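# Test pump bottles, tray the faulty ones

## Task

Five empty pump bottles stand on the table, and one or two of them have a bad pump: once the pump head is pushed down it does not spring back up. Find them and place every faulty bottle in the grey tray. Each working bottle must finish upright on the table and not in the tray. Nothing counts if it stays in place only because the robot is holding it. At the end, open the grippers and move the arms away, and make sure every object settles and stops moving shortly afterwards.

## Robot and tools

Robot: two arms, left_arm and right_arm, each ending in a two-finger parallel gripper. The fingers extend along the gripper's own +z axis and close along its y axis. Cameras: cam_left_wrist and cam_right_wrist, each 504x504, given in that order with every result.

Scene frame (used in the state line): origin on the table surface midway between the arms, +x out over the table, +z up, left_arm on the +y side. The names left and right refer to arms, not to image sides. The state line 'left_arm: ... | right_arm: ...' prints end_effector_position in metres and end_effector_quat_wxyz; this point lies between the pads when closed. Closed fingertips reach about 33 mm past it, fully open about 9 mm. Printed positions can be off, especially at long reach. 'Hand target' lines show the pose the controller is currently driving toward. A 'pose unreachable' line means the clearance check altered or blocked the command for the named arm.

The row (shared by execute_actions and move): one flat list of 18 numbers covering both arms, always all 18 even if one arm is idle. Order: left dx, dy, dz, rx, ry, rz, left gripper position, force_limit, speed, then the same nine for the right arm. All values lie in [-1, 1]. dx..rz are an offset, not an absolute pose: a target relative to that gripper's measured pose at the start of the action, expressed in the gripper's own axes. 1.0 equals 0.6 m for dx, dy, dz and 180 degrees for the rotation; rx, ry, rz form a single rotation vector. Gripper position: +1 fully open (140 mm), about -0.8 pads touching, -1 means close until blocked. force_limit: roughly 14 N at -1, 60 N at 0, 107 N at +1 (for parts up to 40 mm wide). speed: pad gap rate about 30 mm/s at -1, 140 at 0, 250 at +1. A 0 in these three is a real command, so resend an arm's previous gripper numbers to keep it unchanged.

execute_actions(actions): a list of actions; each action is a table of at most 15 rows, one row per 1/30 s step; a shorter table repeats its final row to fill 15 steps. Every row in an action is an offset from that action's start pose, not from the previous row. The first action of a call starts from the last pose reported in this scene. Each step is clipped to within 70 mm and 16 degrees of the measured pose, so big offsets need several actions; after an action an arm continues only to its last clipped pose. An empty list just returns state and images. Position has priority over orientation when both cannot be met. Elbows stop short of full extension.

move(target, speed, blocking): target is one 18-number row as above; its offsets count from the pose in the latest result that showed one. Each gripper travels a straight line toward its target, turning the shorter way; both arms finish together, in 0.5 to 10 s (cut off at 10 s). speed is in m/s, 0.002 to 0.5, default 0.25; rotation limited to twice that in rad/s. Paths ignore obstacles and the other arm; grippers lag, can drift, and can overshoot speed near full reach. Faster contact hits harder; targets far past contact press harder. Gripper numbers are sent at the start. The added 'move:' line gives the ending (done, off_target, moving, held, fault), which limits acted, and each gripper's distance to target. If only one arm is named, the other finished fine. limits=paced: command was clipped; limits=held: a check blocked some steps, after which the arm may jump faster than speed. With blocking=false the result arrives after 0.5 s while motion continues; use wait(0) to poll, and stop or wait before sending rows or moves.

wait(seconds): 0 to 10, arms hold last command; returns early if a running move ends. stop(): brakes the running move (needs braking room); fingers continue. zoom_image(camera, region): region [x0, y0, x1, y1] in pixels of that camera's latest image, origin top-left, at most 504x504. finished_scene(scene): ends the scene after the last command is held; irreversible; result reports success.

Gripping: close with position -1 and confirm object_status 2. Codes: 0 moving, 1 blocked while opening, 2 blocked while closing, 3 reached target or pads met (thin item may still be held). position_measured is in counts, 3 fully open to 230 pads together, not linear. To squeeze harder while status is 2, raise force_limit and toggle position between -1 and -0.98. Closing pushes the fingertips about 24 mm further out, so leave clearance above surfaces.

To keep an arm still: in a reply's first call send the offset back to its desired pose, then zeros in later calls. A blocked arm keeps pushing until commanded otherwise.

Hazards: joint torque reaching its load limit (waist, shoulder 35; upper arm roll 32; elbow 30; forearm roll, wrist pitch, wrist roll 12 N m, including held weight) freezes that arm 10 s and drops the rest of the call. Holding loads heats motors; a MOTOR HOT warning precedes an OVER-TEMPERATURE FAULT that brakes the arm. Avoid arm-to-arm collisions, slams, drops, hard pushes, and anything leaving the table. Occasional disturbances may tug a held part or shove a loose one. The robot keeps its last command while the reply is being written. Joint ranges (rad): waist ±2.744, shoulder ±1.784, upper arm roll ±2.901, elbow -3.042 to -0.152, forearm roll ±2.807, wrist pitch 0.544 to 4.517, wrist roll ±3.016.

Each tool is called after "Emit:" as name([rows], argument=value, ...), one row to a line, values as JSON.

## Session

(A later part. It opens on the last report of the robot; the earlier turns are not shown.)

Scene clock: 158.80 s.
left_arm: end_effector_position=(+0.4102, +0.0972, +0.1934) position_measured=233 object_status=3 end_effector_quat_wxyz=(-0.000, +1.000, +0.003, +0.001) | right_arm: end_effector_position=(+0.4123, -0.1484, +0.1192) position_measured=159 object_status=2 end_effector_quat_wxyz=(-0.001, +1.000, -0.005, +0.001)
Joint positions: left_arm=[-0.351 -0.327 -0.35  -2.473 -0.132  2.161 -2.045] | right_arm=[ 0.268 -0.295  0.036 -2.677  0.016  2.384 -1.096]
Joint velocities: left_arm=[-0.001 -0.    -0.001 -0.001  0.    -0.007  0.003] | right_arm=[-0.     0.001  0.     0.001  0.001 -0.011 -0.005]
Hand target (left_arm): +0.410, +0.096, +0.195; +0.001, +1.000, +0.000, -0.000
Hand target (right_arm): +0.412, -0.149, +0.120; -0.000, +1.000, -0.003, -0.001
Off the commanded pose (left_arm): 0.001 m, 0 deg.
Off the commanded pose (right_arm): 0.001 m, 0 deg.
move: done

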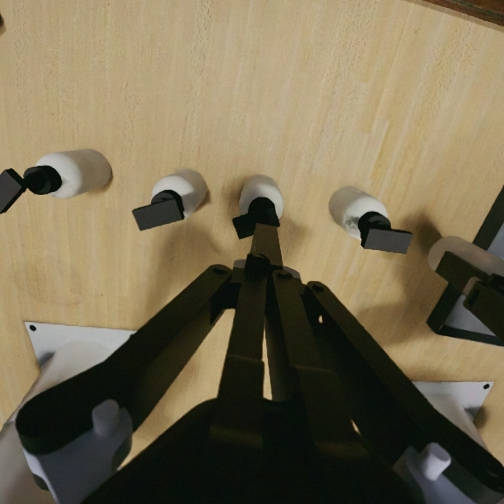

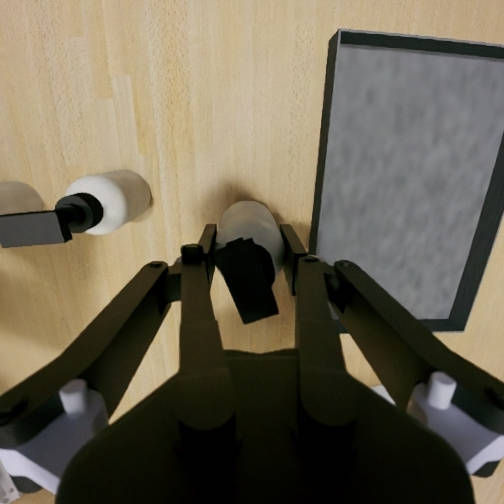

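Emit:
move(target=[0,-0.002,0.0557,0,0,0.25,0.08,0,1, 0.146,0.294,0.0237,-0.0006,-0.0006,-0.003,-1,0,-0.3], speed=0.45)

Emit:
zoom_image(camera="cam_left_wrist", region=[170, 150, 350, 330])

Scene clock: 193.63 s.
left_arm: end_effector_position=(+0.4114, +0.0992, +0.1616) position_measured=119 object_status=3 end_effector_quat_wxyz=(-0.002, +0.928, -0.373, +0.001) | right_arm: end_effector_position=(+0.4955, -0.3265, +0.1046) position_measured=159 object_status=2 end_effector_quat_wxyz=(+0.002, +1.000, -0.003, -0.002)
Joint positions: left_arm=[-0.584 -0.264 -0.125 -2.519 -0.036  2.257 -1.347] | right_arm=[ 0.128 -0.151 -0.291 -2.565 -0.071  2.416 -1.498]
Joint velocities: left_arm=[-0.005 -0.001  0.005 -0.001 -0.001  0.     0.033] | right_arm=[ 0.002  0.001  0.001  0.     0.002 -0.    -0.019]
Hand target (left_arm): +0.411, +0.099, +0.160; -0.001, +0.925, -0.380, +0.000
Hand target (right_arm): +0.498, -0.326, +0.105; +0.000, +1.000, +0.000, +0.000
Off the commanded pose (left_arm): 0.002 m, 1 deg.
Off the commanded pose (right_arm): 0.003 m, 0 deg.
move: done

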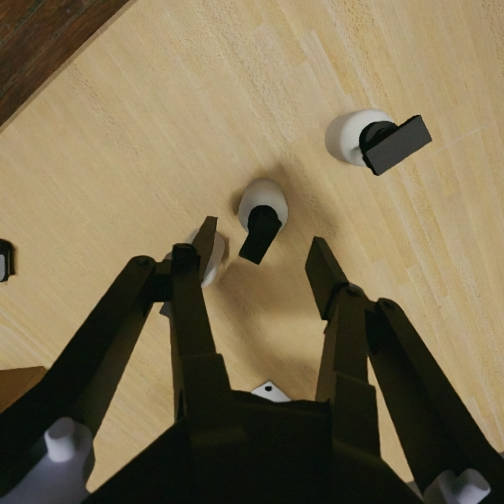

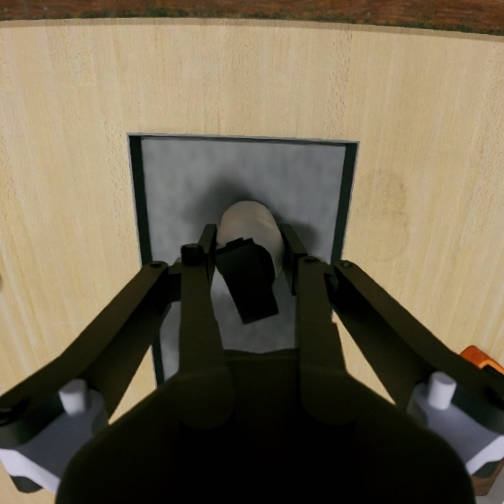

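Region (170, 150, 350, 330) of cam_left_wrist's 504x504 image, scaled by 2.800, with more detail than that image has.

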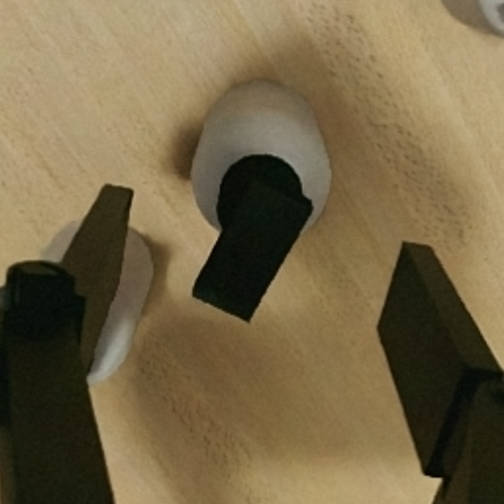

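Emit:
move(target=[0.005,0.001,0.161,0,0,0.004,0.08,0,1, 0.003,-0.002,0.0595,0.001,0.001,-0.002,-1,0,-0.3], speed=0.17)

Emit:
zoom_image(camera="cam_left_wrist", region=[170, 150, 350, 330])

Scene clock: 206.57 s.
left_arm: end_effector_position=(+0.4145, +0.0986, +0.0662) position_measured=119 object_status=3 end_effector_quat_wxyz=(-0.004, +0.925, -0.381, -0.001) | right_arm: end_effector_position=(+0.4969, -0.3262, +0.0696) position_measured=159 object_status=2 end_effector_quat_wxyz=(+0.002, +1.000, -0.001, -0.001)
Joint positions: left_arm=[-0.582 -0.057 -0.128 -2.59   0.001  2.53  -1.359] | right_arm=[ 0.129 -0.065 -0.291 -2.585 -0.038  2.52  -1.525]
Joint velocities: left_arm=[ 0.     0.001  0.001 -0.     0.001  0.013 -0.01 ] | right_arm=[ 0.    -0.    -0.     0.     0.     0.004 -0.007]
Hand target (left_arm): +0.416, +0.099, +0.066; -0.005, +0.926, -0.378, +0.001
Hand target (right_arm): +0.497, -0.326, +0.069; +0.001, +1.000, +0.000, -0.000
Off the commanded pose (left_arm): 0.002 m, 0 deg.
Off the commanded pose (right_arm): 0.001 m, 0 deg.
move: done

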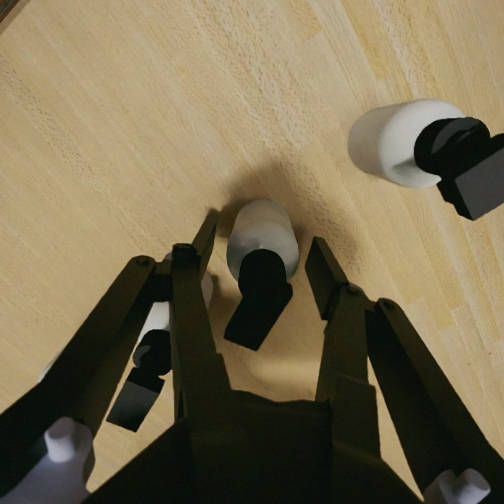

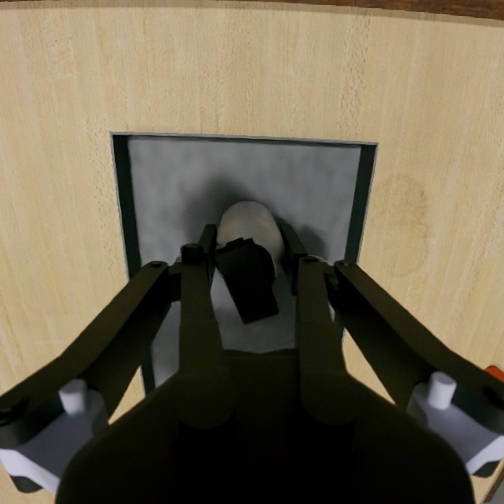

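Region (170, 150, 350, 330) of cam_left_wrist's 504x504 image, scaled by 2.800, with more detail than that image has.

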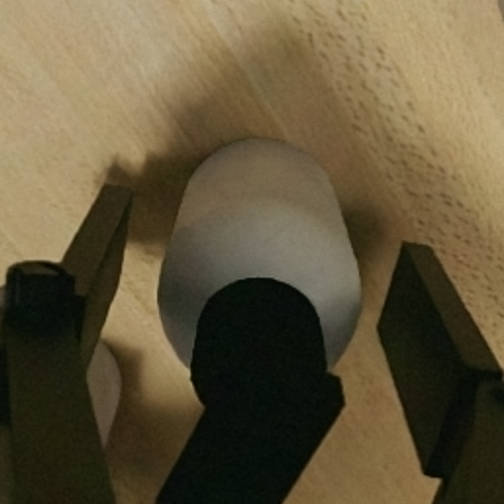

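Emit:
execute_actions([
  [[0,0.003,0,0,0,0,-1,0,-0.3, 0,0,0.003,0,0,0,-1,0,-0.3],[0,0.003,0,0,0,0,-1,0,-0.3, 0,0,0.004,0,0,0,-1,0,-0.3],[0,0.003,0,0,0,0,-1,0,-0.3, 0,0,0.005,0,0,0,-1,0,-0.3],[0,0.003,0,0,0,0,-1,0,-0.3, 0,0,0.005,0,0,0,-1,0,-0.3],[0,0.003,0,0,0,0,-1,0,-0.3, 0,0,0.005,0,0,0,-1,0,-0.3],[0,0.003,0,0,0,0,-1,0,-0.3, 0,0,0.005,0,0,0,-1,0,-0.3],[0,0.003,0,0,0,0,-1,0,-0.3, 0,0,0.005,0,0,0,-1,0,-0.3],[0,0.003,0,0,0,0,-1,0,-0.3, 0,0,0.005,0,0,0,0.08,0,0]],
])

Scene clock: 226.50 s.
left_arm: end_effector_position=(+0.4151, +0.0979, +0.0668) position_measured=160 object_status=2 end_effector_quat_wxyz=(-0.004, +0.925, -0.381, +0.000) | right_arm: end_effector_position=(+0.4968, -0.3266, +0.0674) position_measured=119 object_status=0 end_effector_quat_wxyz=(+0.003, +1.000, -0.000, -0.002)
Joint positions: left_arm=[-0.583 -0.058 -0.129 -2.59   0.002  2.532 -1.362] | right_arm=[ 0.129 -0.058 -0.291 -2.585 -0.038  2.525 -1.527]
Joint velocities: left_arm=[ 0.002  0.     0.001 -0.     0.    -0.     0.001] | right_arm=[ 0.001 -0.     0.    -0.    -0.     0.001  0.001]
Hand target (left_arm): +0.413, +0.097, +0.066; -0.004, +0.925, -0.381, -0.001
Hand target (right_arm): +0.497, -0.326, +0.067; +0.002, +1.000, -0.001, -0.001
Off the commanded pose (left_arm): 0.002 m, 0 deg.
Off the commanded pose (right_arm): 0.001 m, 0 deg.

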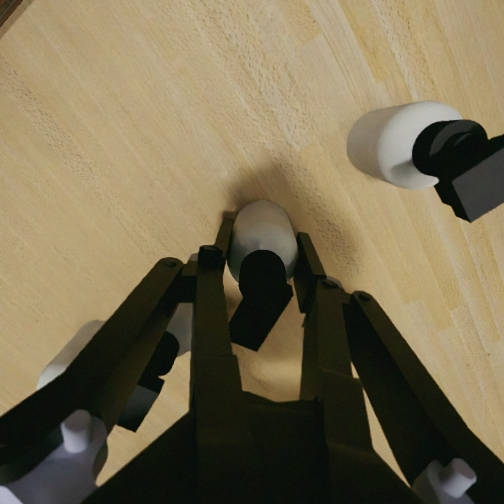

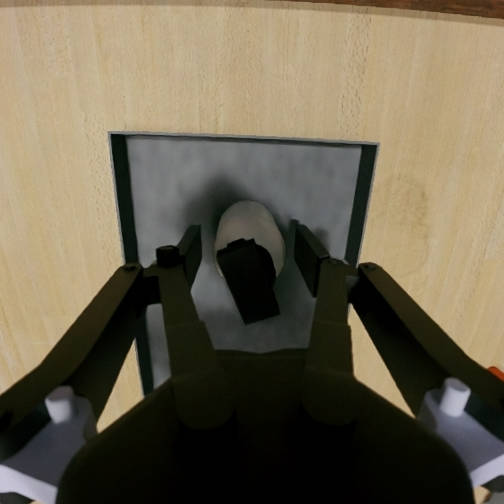

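Emit:
move(target=[-0.0265,0.0918,-0.222,0,0,0,-1,0,-0.3, -0.06,0,-0.21,0,0,0,0.08,0,0], speed=0.3)

Scene clock: 234.30 s.
left_arm: end_effector_position=(+0.3630, +0.0689, +0.1968) position_measured=160 object_status=2 end_effector_quat_wxyz=(-0.003, +0.922, -0.386, +0.001) | right_arm: end_effector_position=(+0.4628, -0.3243, +0.1934) position_measured=119 object_status=3 end_effector_quat_wxyz=(+0.000, +1.000, +0.002, -0.000)
Joint positions: left_arm=[-0.649 -0.385 -0.18  -2.53  -0.074  2.15  -1.413] | right_arm=[ 0.094 -0.413 -0.239 -2.559 -0.114  2.153 -1.464]
Joint velocities: left_arm=[ 0.    -0.002  0.    -0.001  0.    -0.01  -0.007] | right_arm=[ 0.    -0.001 -0.    -0.001 -0.001 -0.01   0.005]
Hand target (left_arm): +0.362, +0.069, +0.198; -0.002, +0.924, -0.382, -0.000
Hand target (right_arm): +0.461, -0.325, +0.193; +0.002, +1.000, +0.000, -0.002
Off the commanded pose (left_arm): 0.003 m, 1 deg.
Off the commanded pose (right_arm): 0.002 m, 0 deg.
move: done

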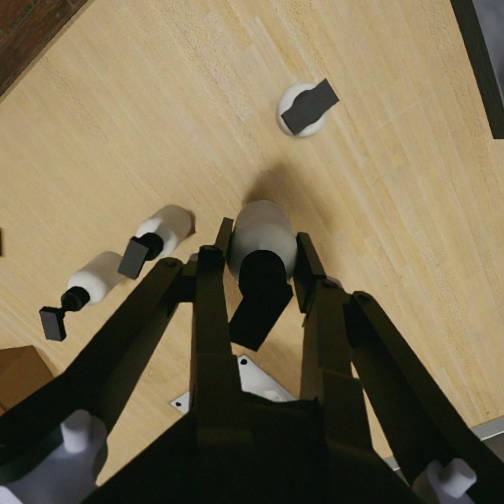

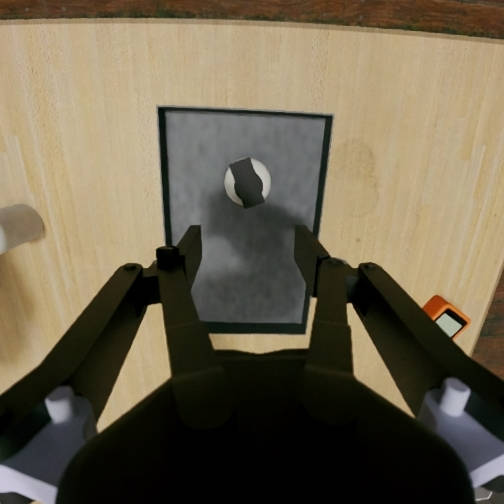

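Emit:
move(target=[0.4345,0.435,0.0947,0,0,0,-1,0,-0.3, -0.271,0.493,-0.178,0,0,0,0.08,0,0], speed=0.35)

Scene clock: 256.57 s.
left_arm: end_effector_position=(+0.3654, -0.2971, +0.1399) position_measured=160 object_status=2 end_effector_quat_wxyz=(-0.012, +0.918, -0.395, +0.005) | right_arm: end_effector_position=(+0.3019, -0.6179, +0.3003) position_measured=119 object_status=3 end_effector_quat_wxyz=(-0.001, +1.000, -0.003, +0.002)
Joint positions: left_arm=[-1.029  0.592 -0.287 -1.448  0.203  2.004 -1.974] | right_arm=[-0.141 -0.795 -0.687 -2.397 -0.471  1.715 -1.981]
Joint velocities: left_arm=[-0.002  0.     0.003  0.003 -0.001 -0.011 -0.023] | right_arm=[ 0.     0.    -0.001  0.002  0.001 -0.005 -0.028]
Hand target (left_arm): +0.365, -0.297, +0.140; -0.013, +0.921, -0.389, +0.003
Hand target (right_arm): +0.300, -0.619, +0.301; -0.000, +1.000, +0.003, +0.001
Off the commanded pose (left_arm): 0.006 m, 2 deg.
Off the commanded pose (right_arm): 0.003 m, 1 deg.
move: off_target (left_arm)

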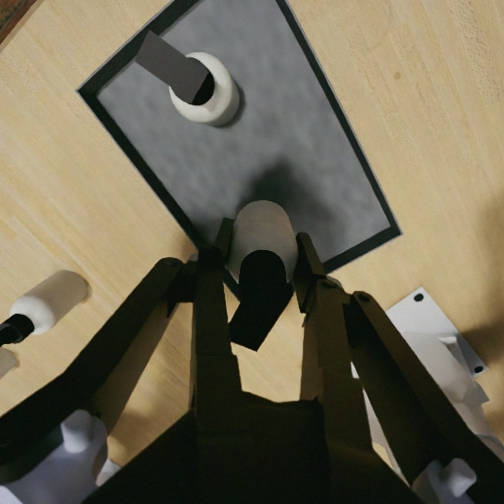

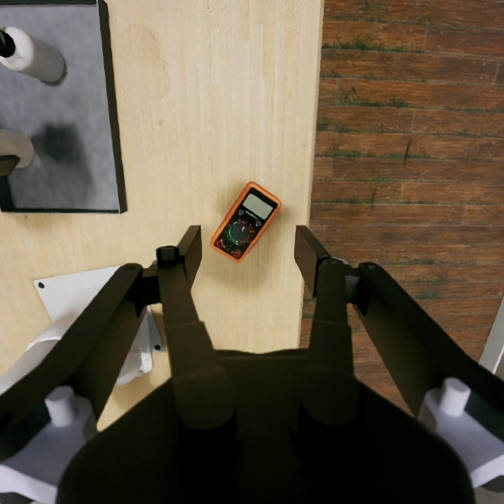

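Emit:
move(target=[0,0,0.1145,-0.006,0,0,-1,0,-0.3, 0,0,0,0,0,0,0.08,0,0], speed=0.13)

Emit:
zoom_image(camera="cam_right_wrist", region=[0, 20, 130, 220])

Scene clock: 264.43 s.
left_arm: end_effector_position=(+0.3653, -0.2958, +0.0703) position_measured=160 object_status=2 end_effector_quat_wxyz=(-0.005, +0.920, -0.393, -0.002) | right_arm: end_effector_position=(+0.3017, -0.6179, +0.3004) position_measured=119 object_status=3 end_effector_quat_wxyz=(-0.001, +1.000, -0.000, +0.002)
Joint positions: left_arm=[-1.02   0.668 -0.28  -1.51   0.212  2.139 -1.981] | right_arm=[-0.141 -0.796 -0.687 -2.397 -0.471  1.714 -1.986]
Joint velocities: left_arm=[ 0.002 -0.001  0.001  0.     0.001  0.012 -0.   ] | right_arm=[ 0.001  0.    -0.    -0.001 -0.001 -0.     0.003]
Hand target (left_arm): +0.368, -0.297, +0.071; -0.004, +0.919, -0.395, +0.001
Hand target (right_arm): +0.302, -0.618, +0.300; -0.001, +1.000, -0.003, +0.002
Off the commanded pose (left_arm): 0.002 m, 0 deg.
Off the commanded pose (right_arm): 0.000 m, 0 deg.
move: done

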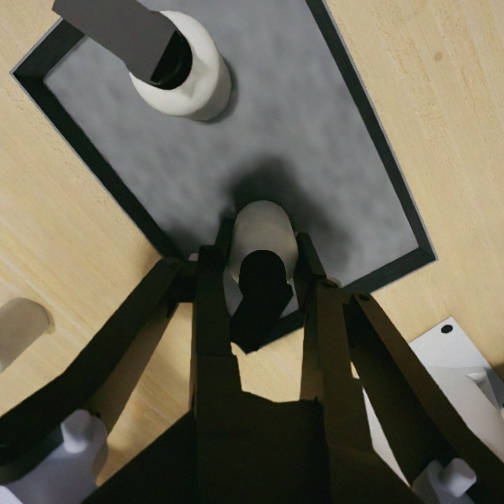

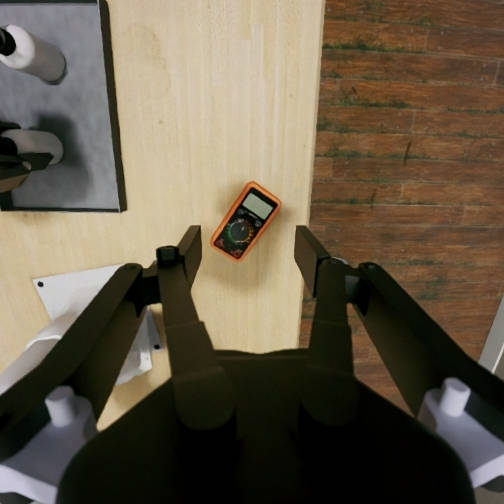

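Region (0, 20, 130, 220) of cam_right_wrist's 504x504 image, scaled by 2.520, with more detail than that image has; it fills the left 328 columns of this view, and the rest is white.

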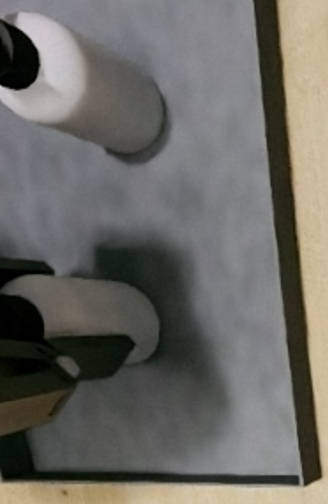

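Emit:
execute_actions([
  [[0,0,0.002,0,0,0,-1,0,-0.3, 0,0,0,0,0,0,0.08,0,0],[0,0,0.004,0,0,0,-1,0,-0.3, 0,0,0,0,0,0,0.08,0,0],[0,0,0.006,0,0,0,-1,0,-0.3, 0,0,0,0,0,0,0.08,0,0],[0,0,0.008,0,0,0,-1,0,-0.3, 0,0,0,0,0,0,0.08,0,0],[0,0,0.010,0,0,0,-1,0,-0.3, 0,0,0,0,0,0,0.08,0,0],[0,0,0.010,0,0,0,-1,0,-0.3, 0,0,0,0,0,0,0.08,0,0],[0,0,0.010,0,0,0,-1,0,-0.3, 0,0,0,0,0,0,0.08,0,0],[0,0,0.010,0,0,0,-1,0,-0.3, 0,0,0,0,0,0,0.08,0,0],[0,0,0.010,0,0,0,-1,0,-0.3, 0,0,0,0,0,0,0.08,0,0],[0,0,0.010,0,0,0,-1,0,-0.3, 0,0,0,0,0,0,0.08,0,0],[0,0,0.010,0,0,0,0.08,0,0, 0,0,0,0,0,0,0.08,0,0]],
])

Scene clock: 271.07 s.
left_arm: end_effector_position=(+0.3652, -0.2965, +0.0670) position_measured=131 object_status=0 end_effector_quat_wxyz=(-0.004, +0.920, -0.393, -0.002) | right_arm: end_effector_position=(+0.3017, -0.6179, +0.3004) position_measured=119 object_status=3 end_effector_quat_wxyz=(-0.001, +1.000, -0.001, +0.002)
Joint positions: left_arm=[-1.02   0.673 -0.28  -1.51   0.212  2.146 -1.981] | right_arm=[-0.141 -0.796 -0.687 -2.397 -0.471  1.714 -1.986]
Joint velocities: left_arm=[ 0.     0.017  0.     0.001  0.001  0.002 -0.   ] | right_arm=[ 0.001 -0.    -0.    -0.001  0.     0.    -0.001]
Hand target (left_arm): +0.365, -0.296, +0.064; -0.005, +0.920, -0.393, -0.002
Hand target (right_arm): +0.302, -0.618, +0.300; -0.001, +1.000, -0.000, +0.002
Off the commanded pose (left_arm): 0.003 m, 0 deg.
Off the commanded pose (right_arm): 0.000 m, 0 deg.

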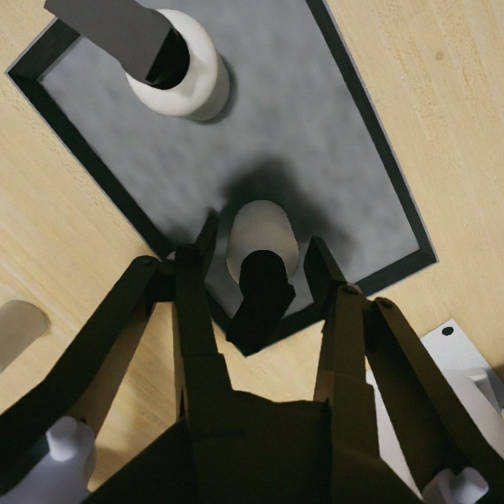

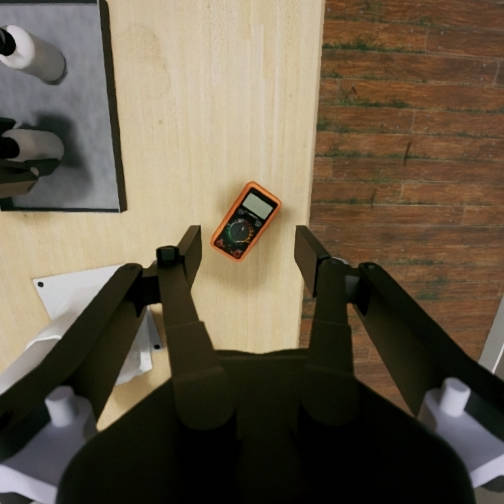

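Emit:
move(target=[-0.30,-0.07,-0.35,0,0,0,0.08,0,0, 0,0,0,0,0,0,0.08,0,0], speed=0.35)

Scene clock: 288.83 s.
left_arm: end_effector_position=(+0.2691, -0.1387, +0.2752) position_measured=119 object_status=3 end_effector_quat_wxyz=(+0.001, +0.922, -0.387, +0.000) | right_arm: end_effector_position=(+0.3017, -0.6179, +0.3004) position_measured=119 object_status=3 end_effector_quat_wxyz=(-0.001, +1.000, -0.001, +0.002)
Joint positions: left_arm=[-0.918 -0.12  -0.333 -2.056 -0.044  1.944 -1.869] | right_arm=[-0.141 -0.796 -0.687 -2.397 -0.471  1.714 -1.986]
Joint velocities: left_arm=[-0.     0.    -0.    -0.    -0.002 -0.011  0.026] | right_arm=[0.001 0.    0.001 0.001 0.    0.    0.   ]
Hand target (left_arm): +0.267, -0.136, +0.273; +0.000, +0.920, -0.392, -0.004
Hand target (right_arm): +0.302, -0.618, +0.300; -0.001, +1.000, -0.001, +0.002
Off the commanded pose (left_arm): 0.004 m, 1 deg.
Off the commanded pose (right_arm): 0.000 m, 0 deg.
move: off_target (left_arm)

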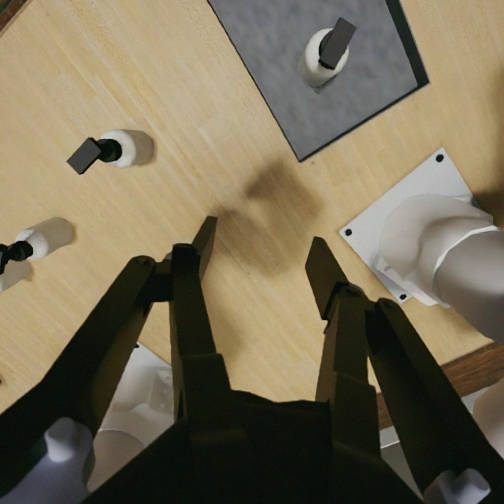

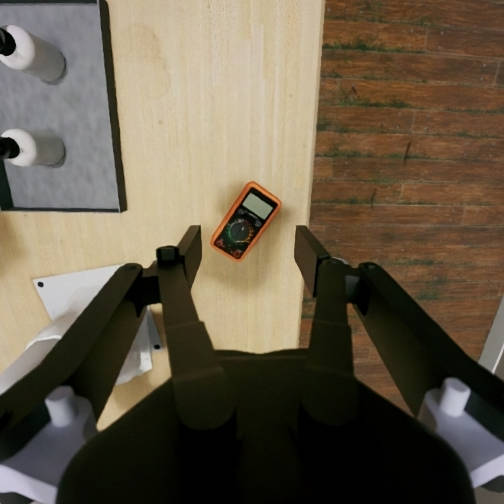

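Emit:
zoom_image(camera="cam_left_wrist", region=[280, 0, 380, 100])

Emit:
zoom_image(camera="cam_left_wrist", region=[0, 120, 180, 300])

Region (280, 0, 380, 100) of cam_left_wrist's 504x504 image, scaled by 5.040, with more detail than that image has.

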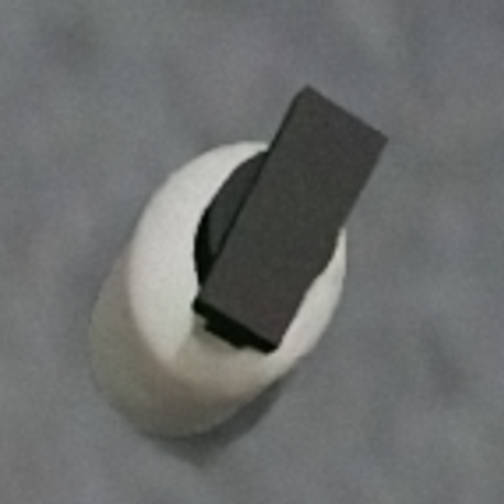

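Region (0, 120, 180, 300) of cam_left_wrist's 504x504 image, scaled by 2.800, with more detail than that image has.

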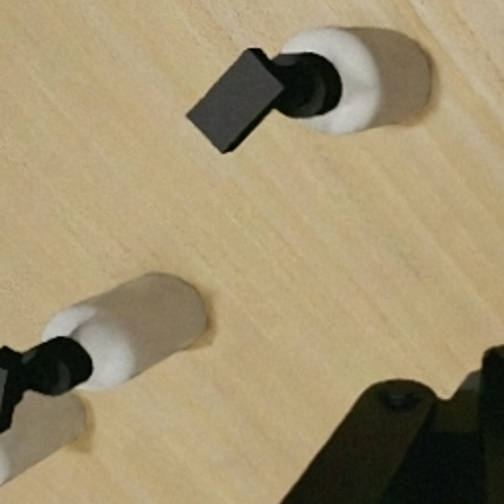

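Emit:
zoom_image(camera="cam_right_wrist", region=[0, 115, 70, 185])

Emit:
zoom_image(camera="cam_right_wrist", region=[0, 15, 70, 85])

Region (0, 115, 70, 185) of cam_right_wrist's 504x504 image, scaled by 7.200, with more detail than that image has.

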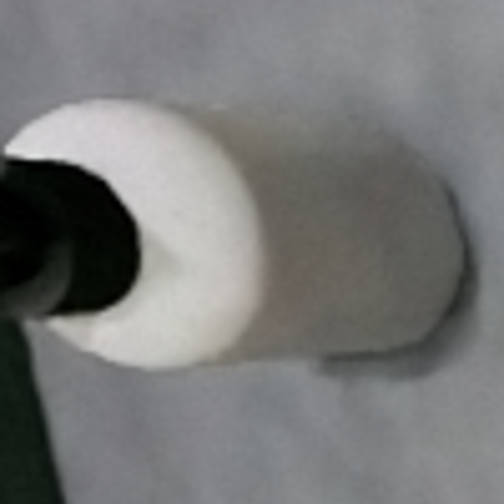

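Region (0, 15, 70, 85) of cam_right_wrist's 504x504 image, scaled by 7.200, with more detail than that image has.

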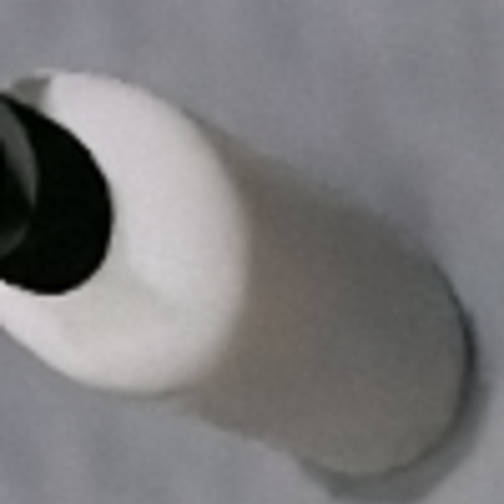

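Emit:
finished_scene(scene=2)

The scene is finished: the task was done.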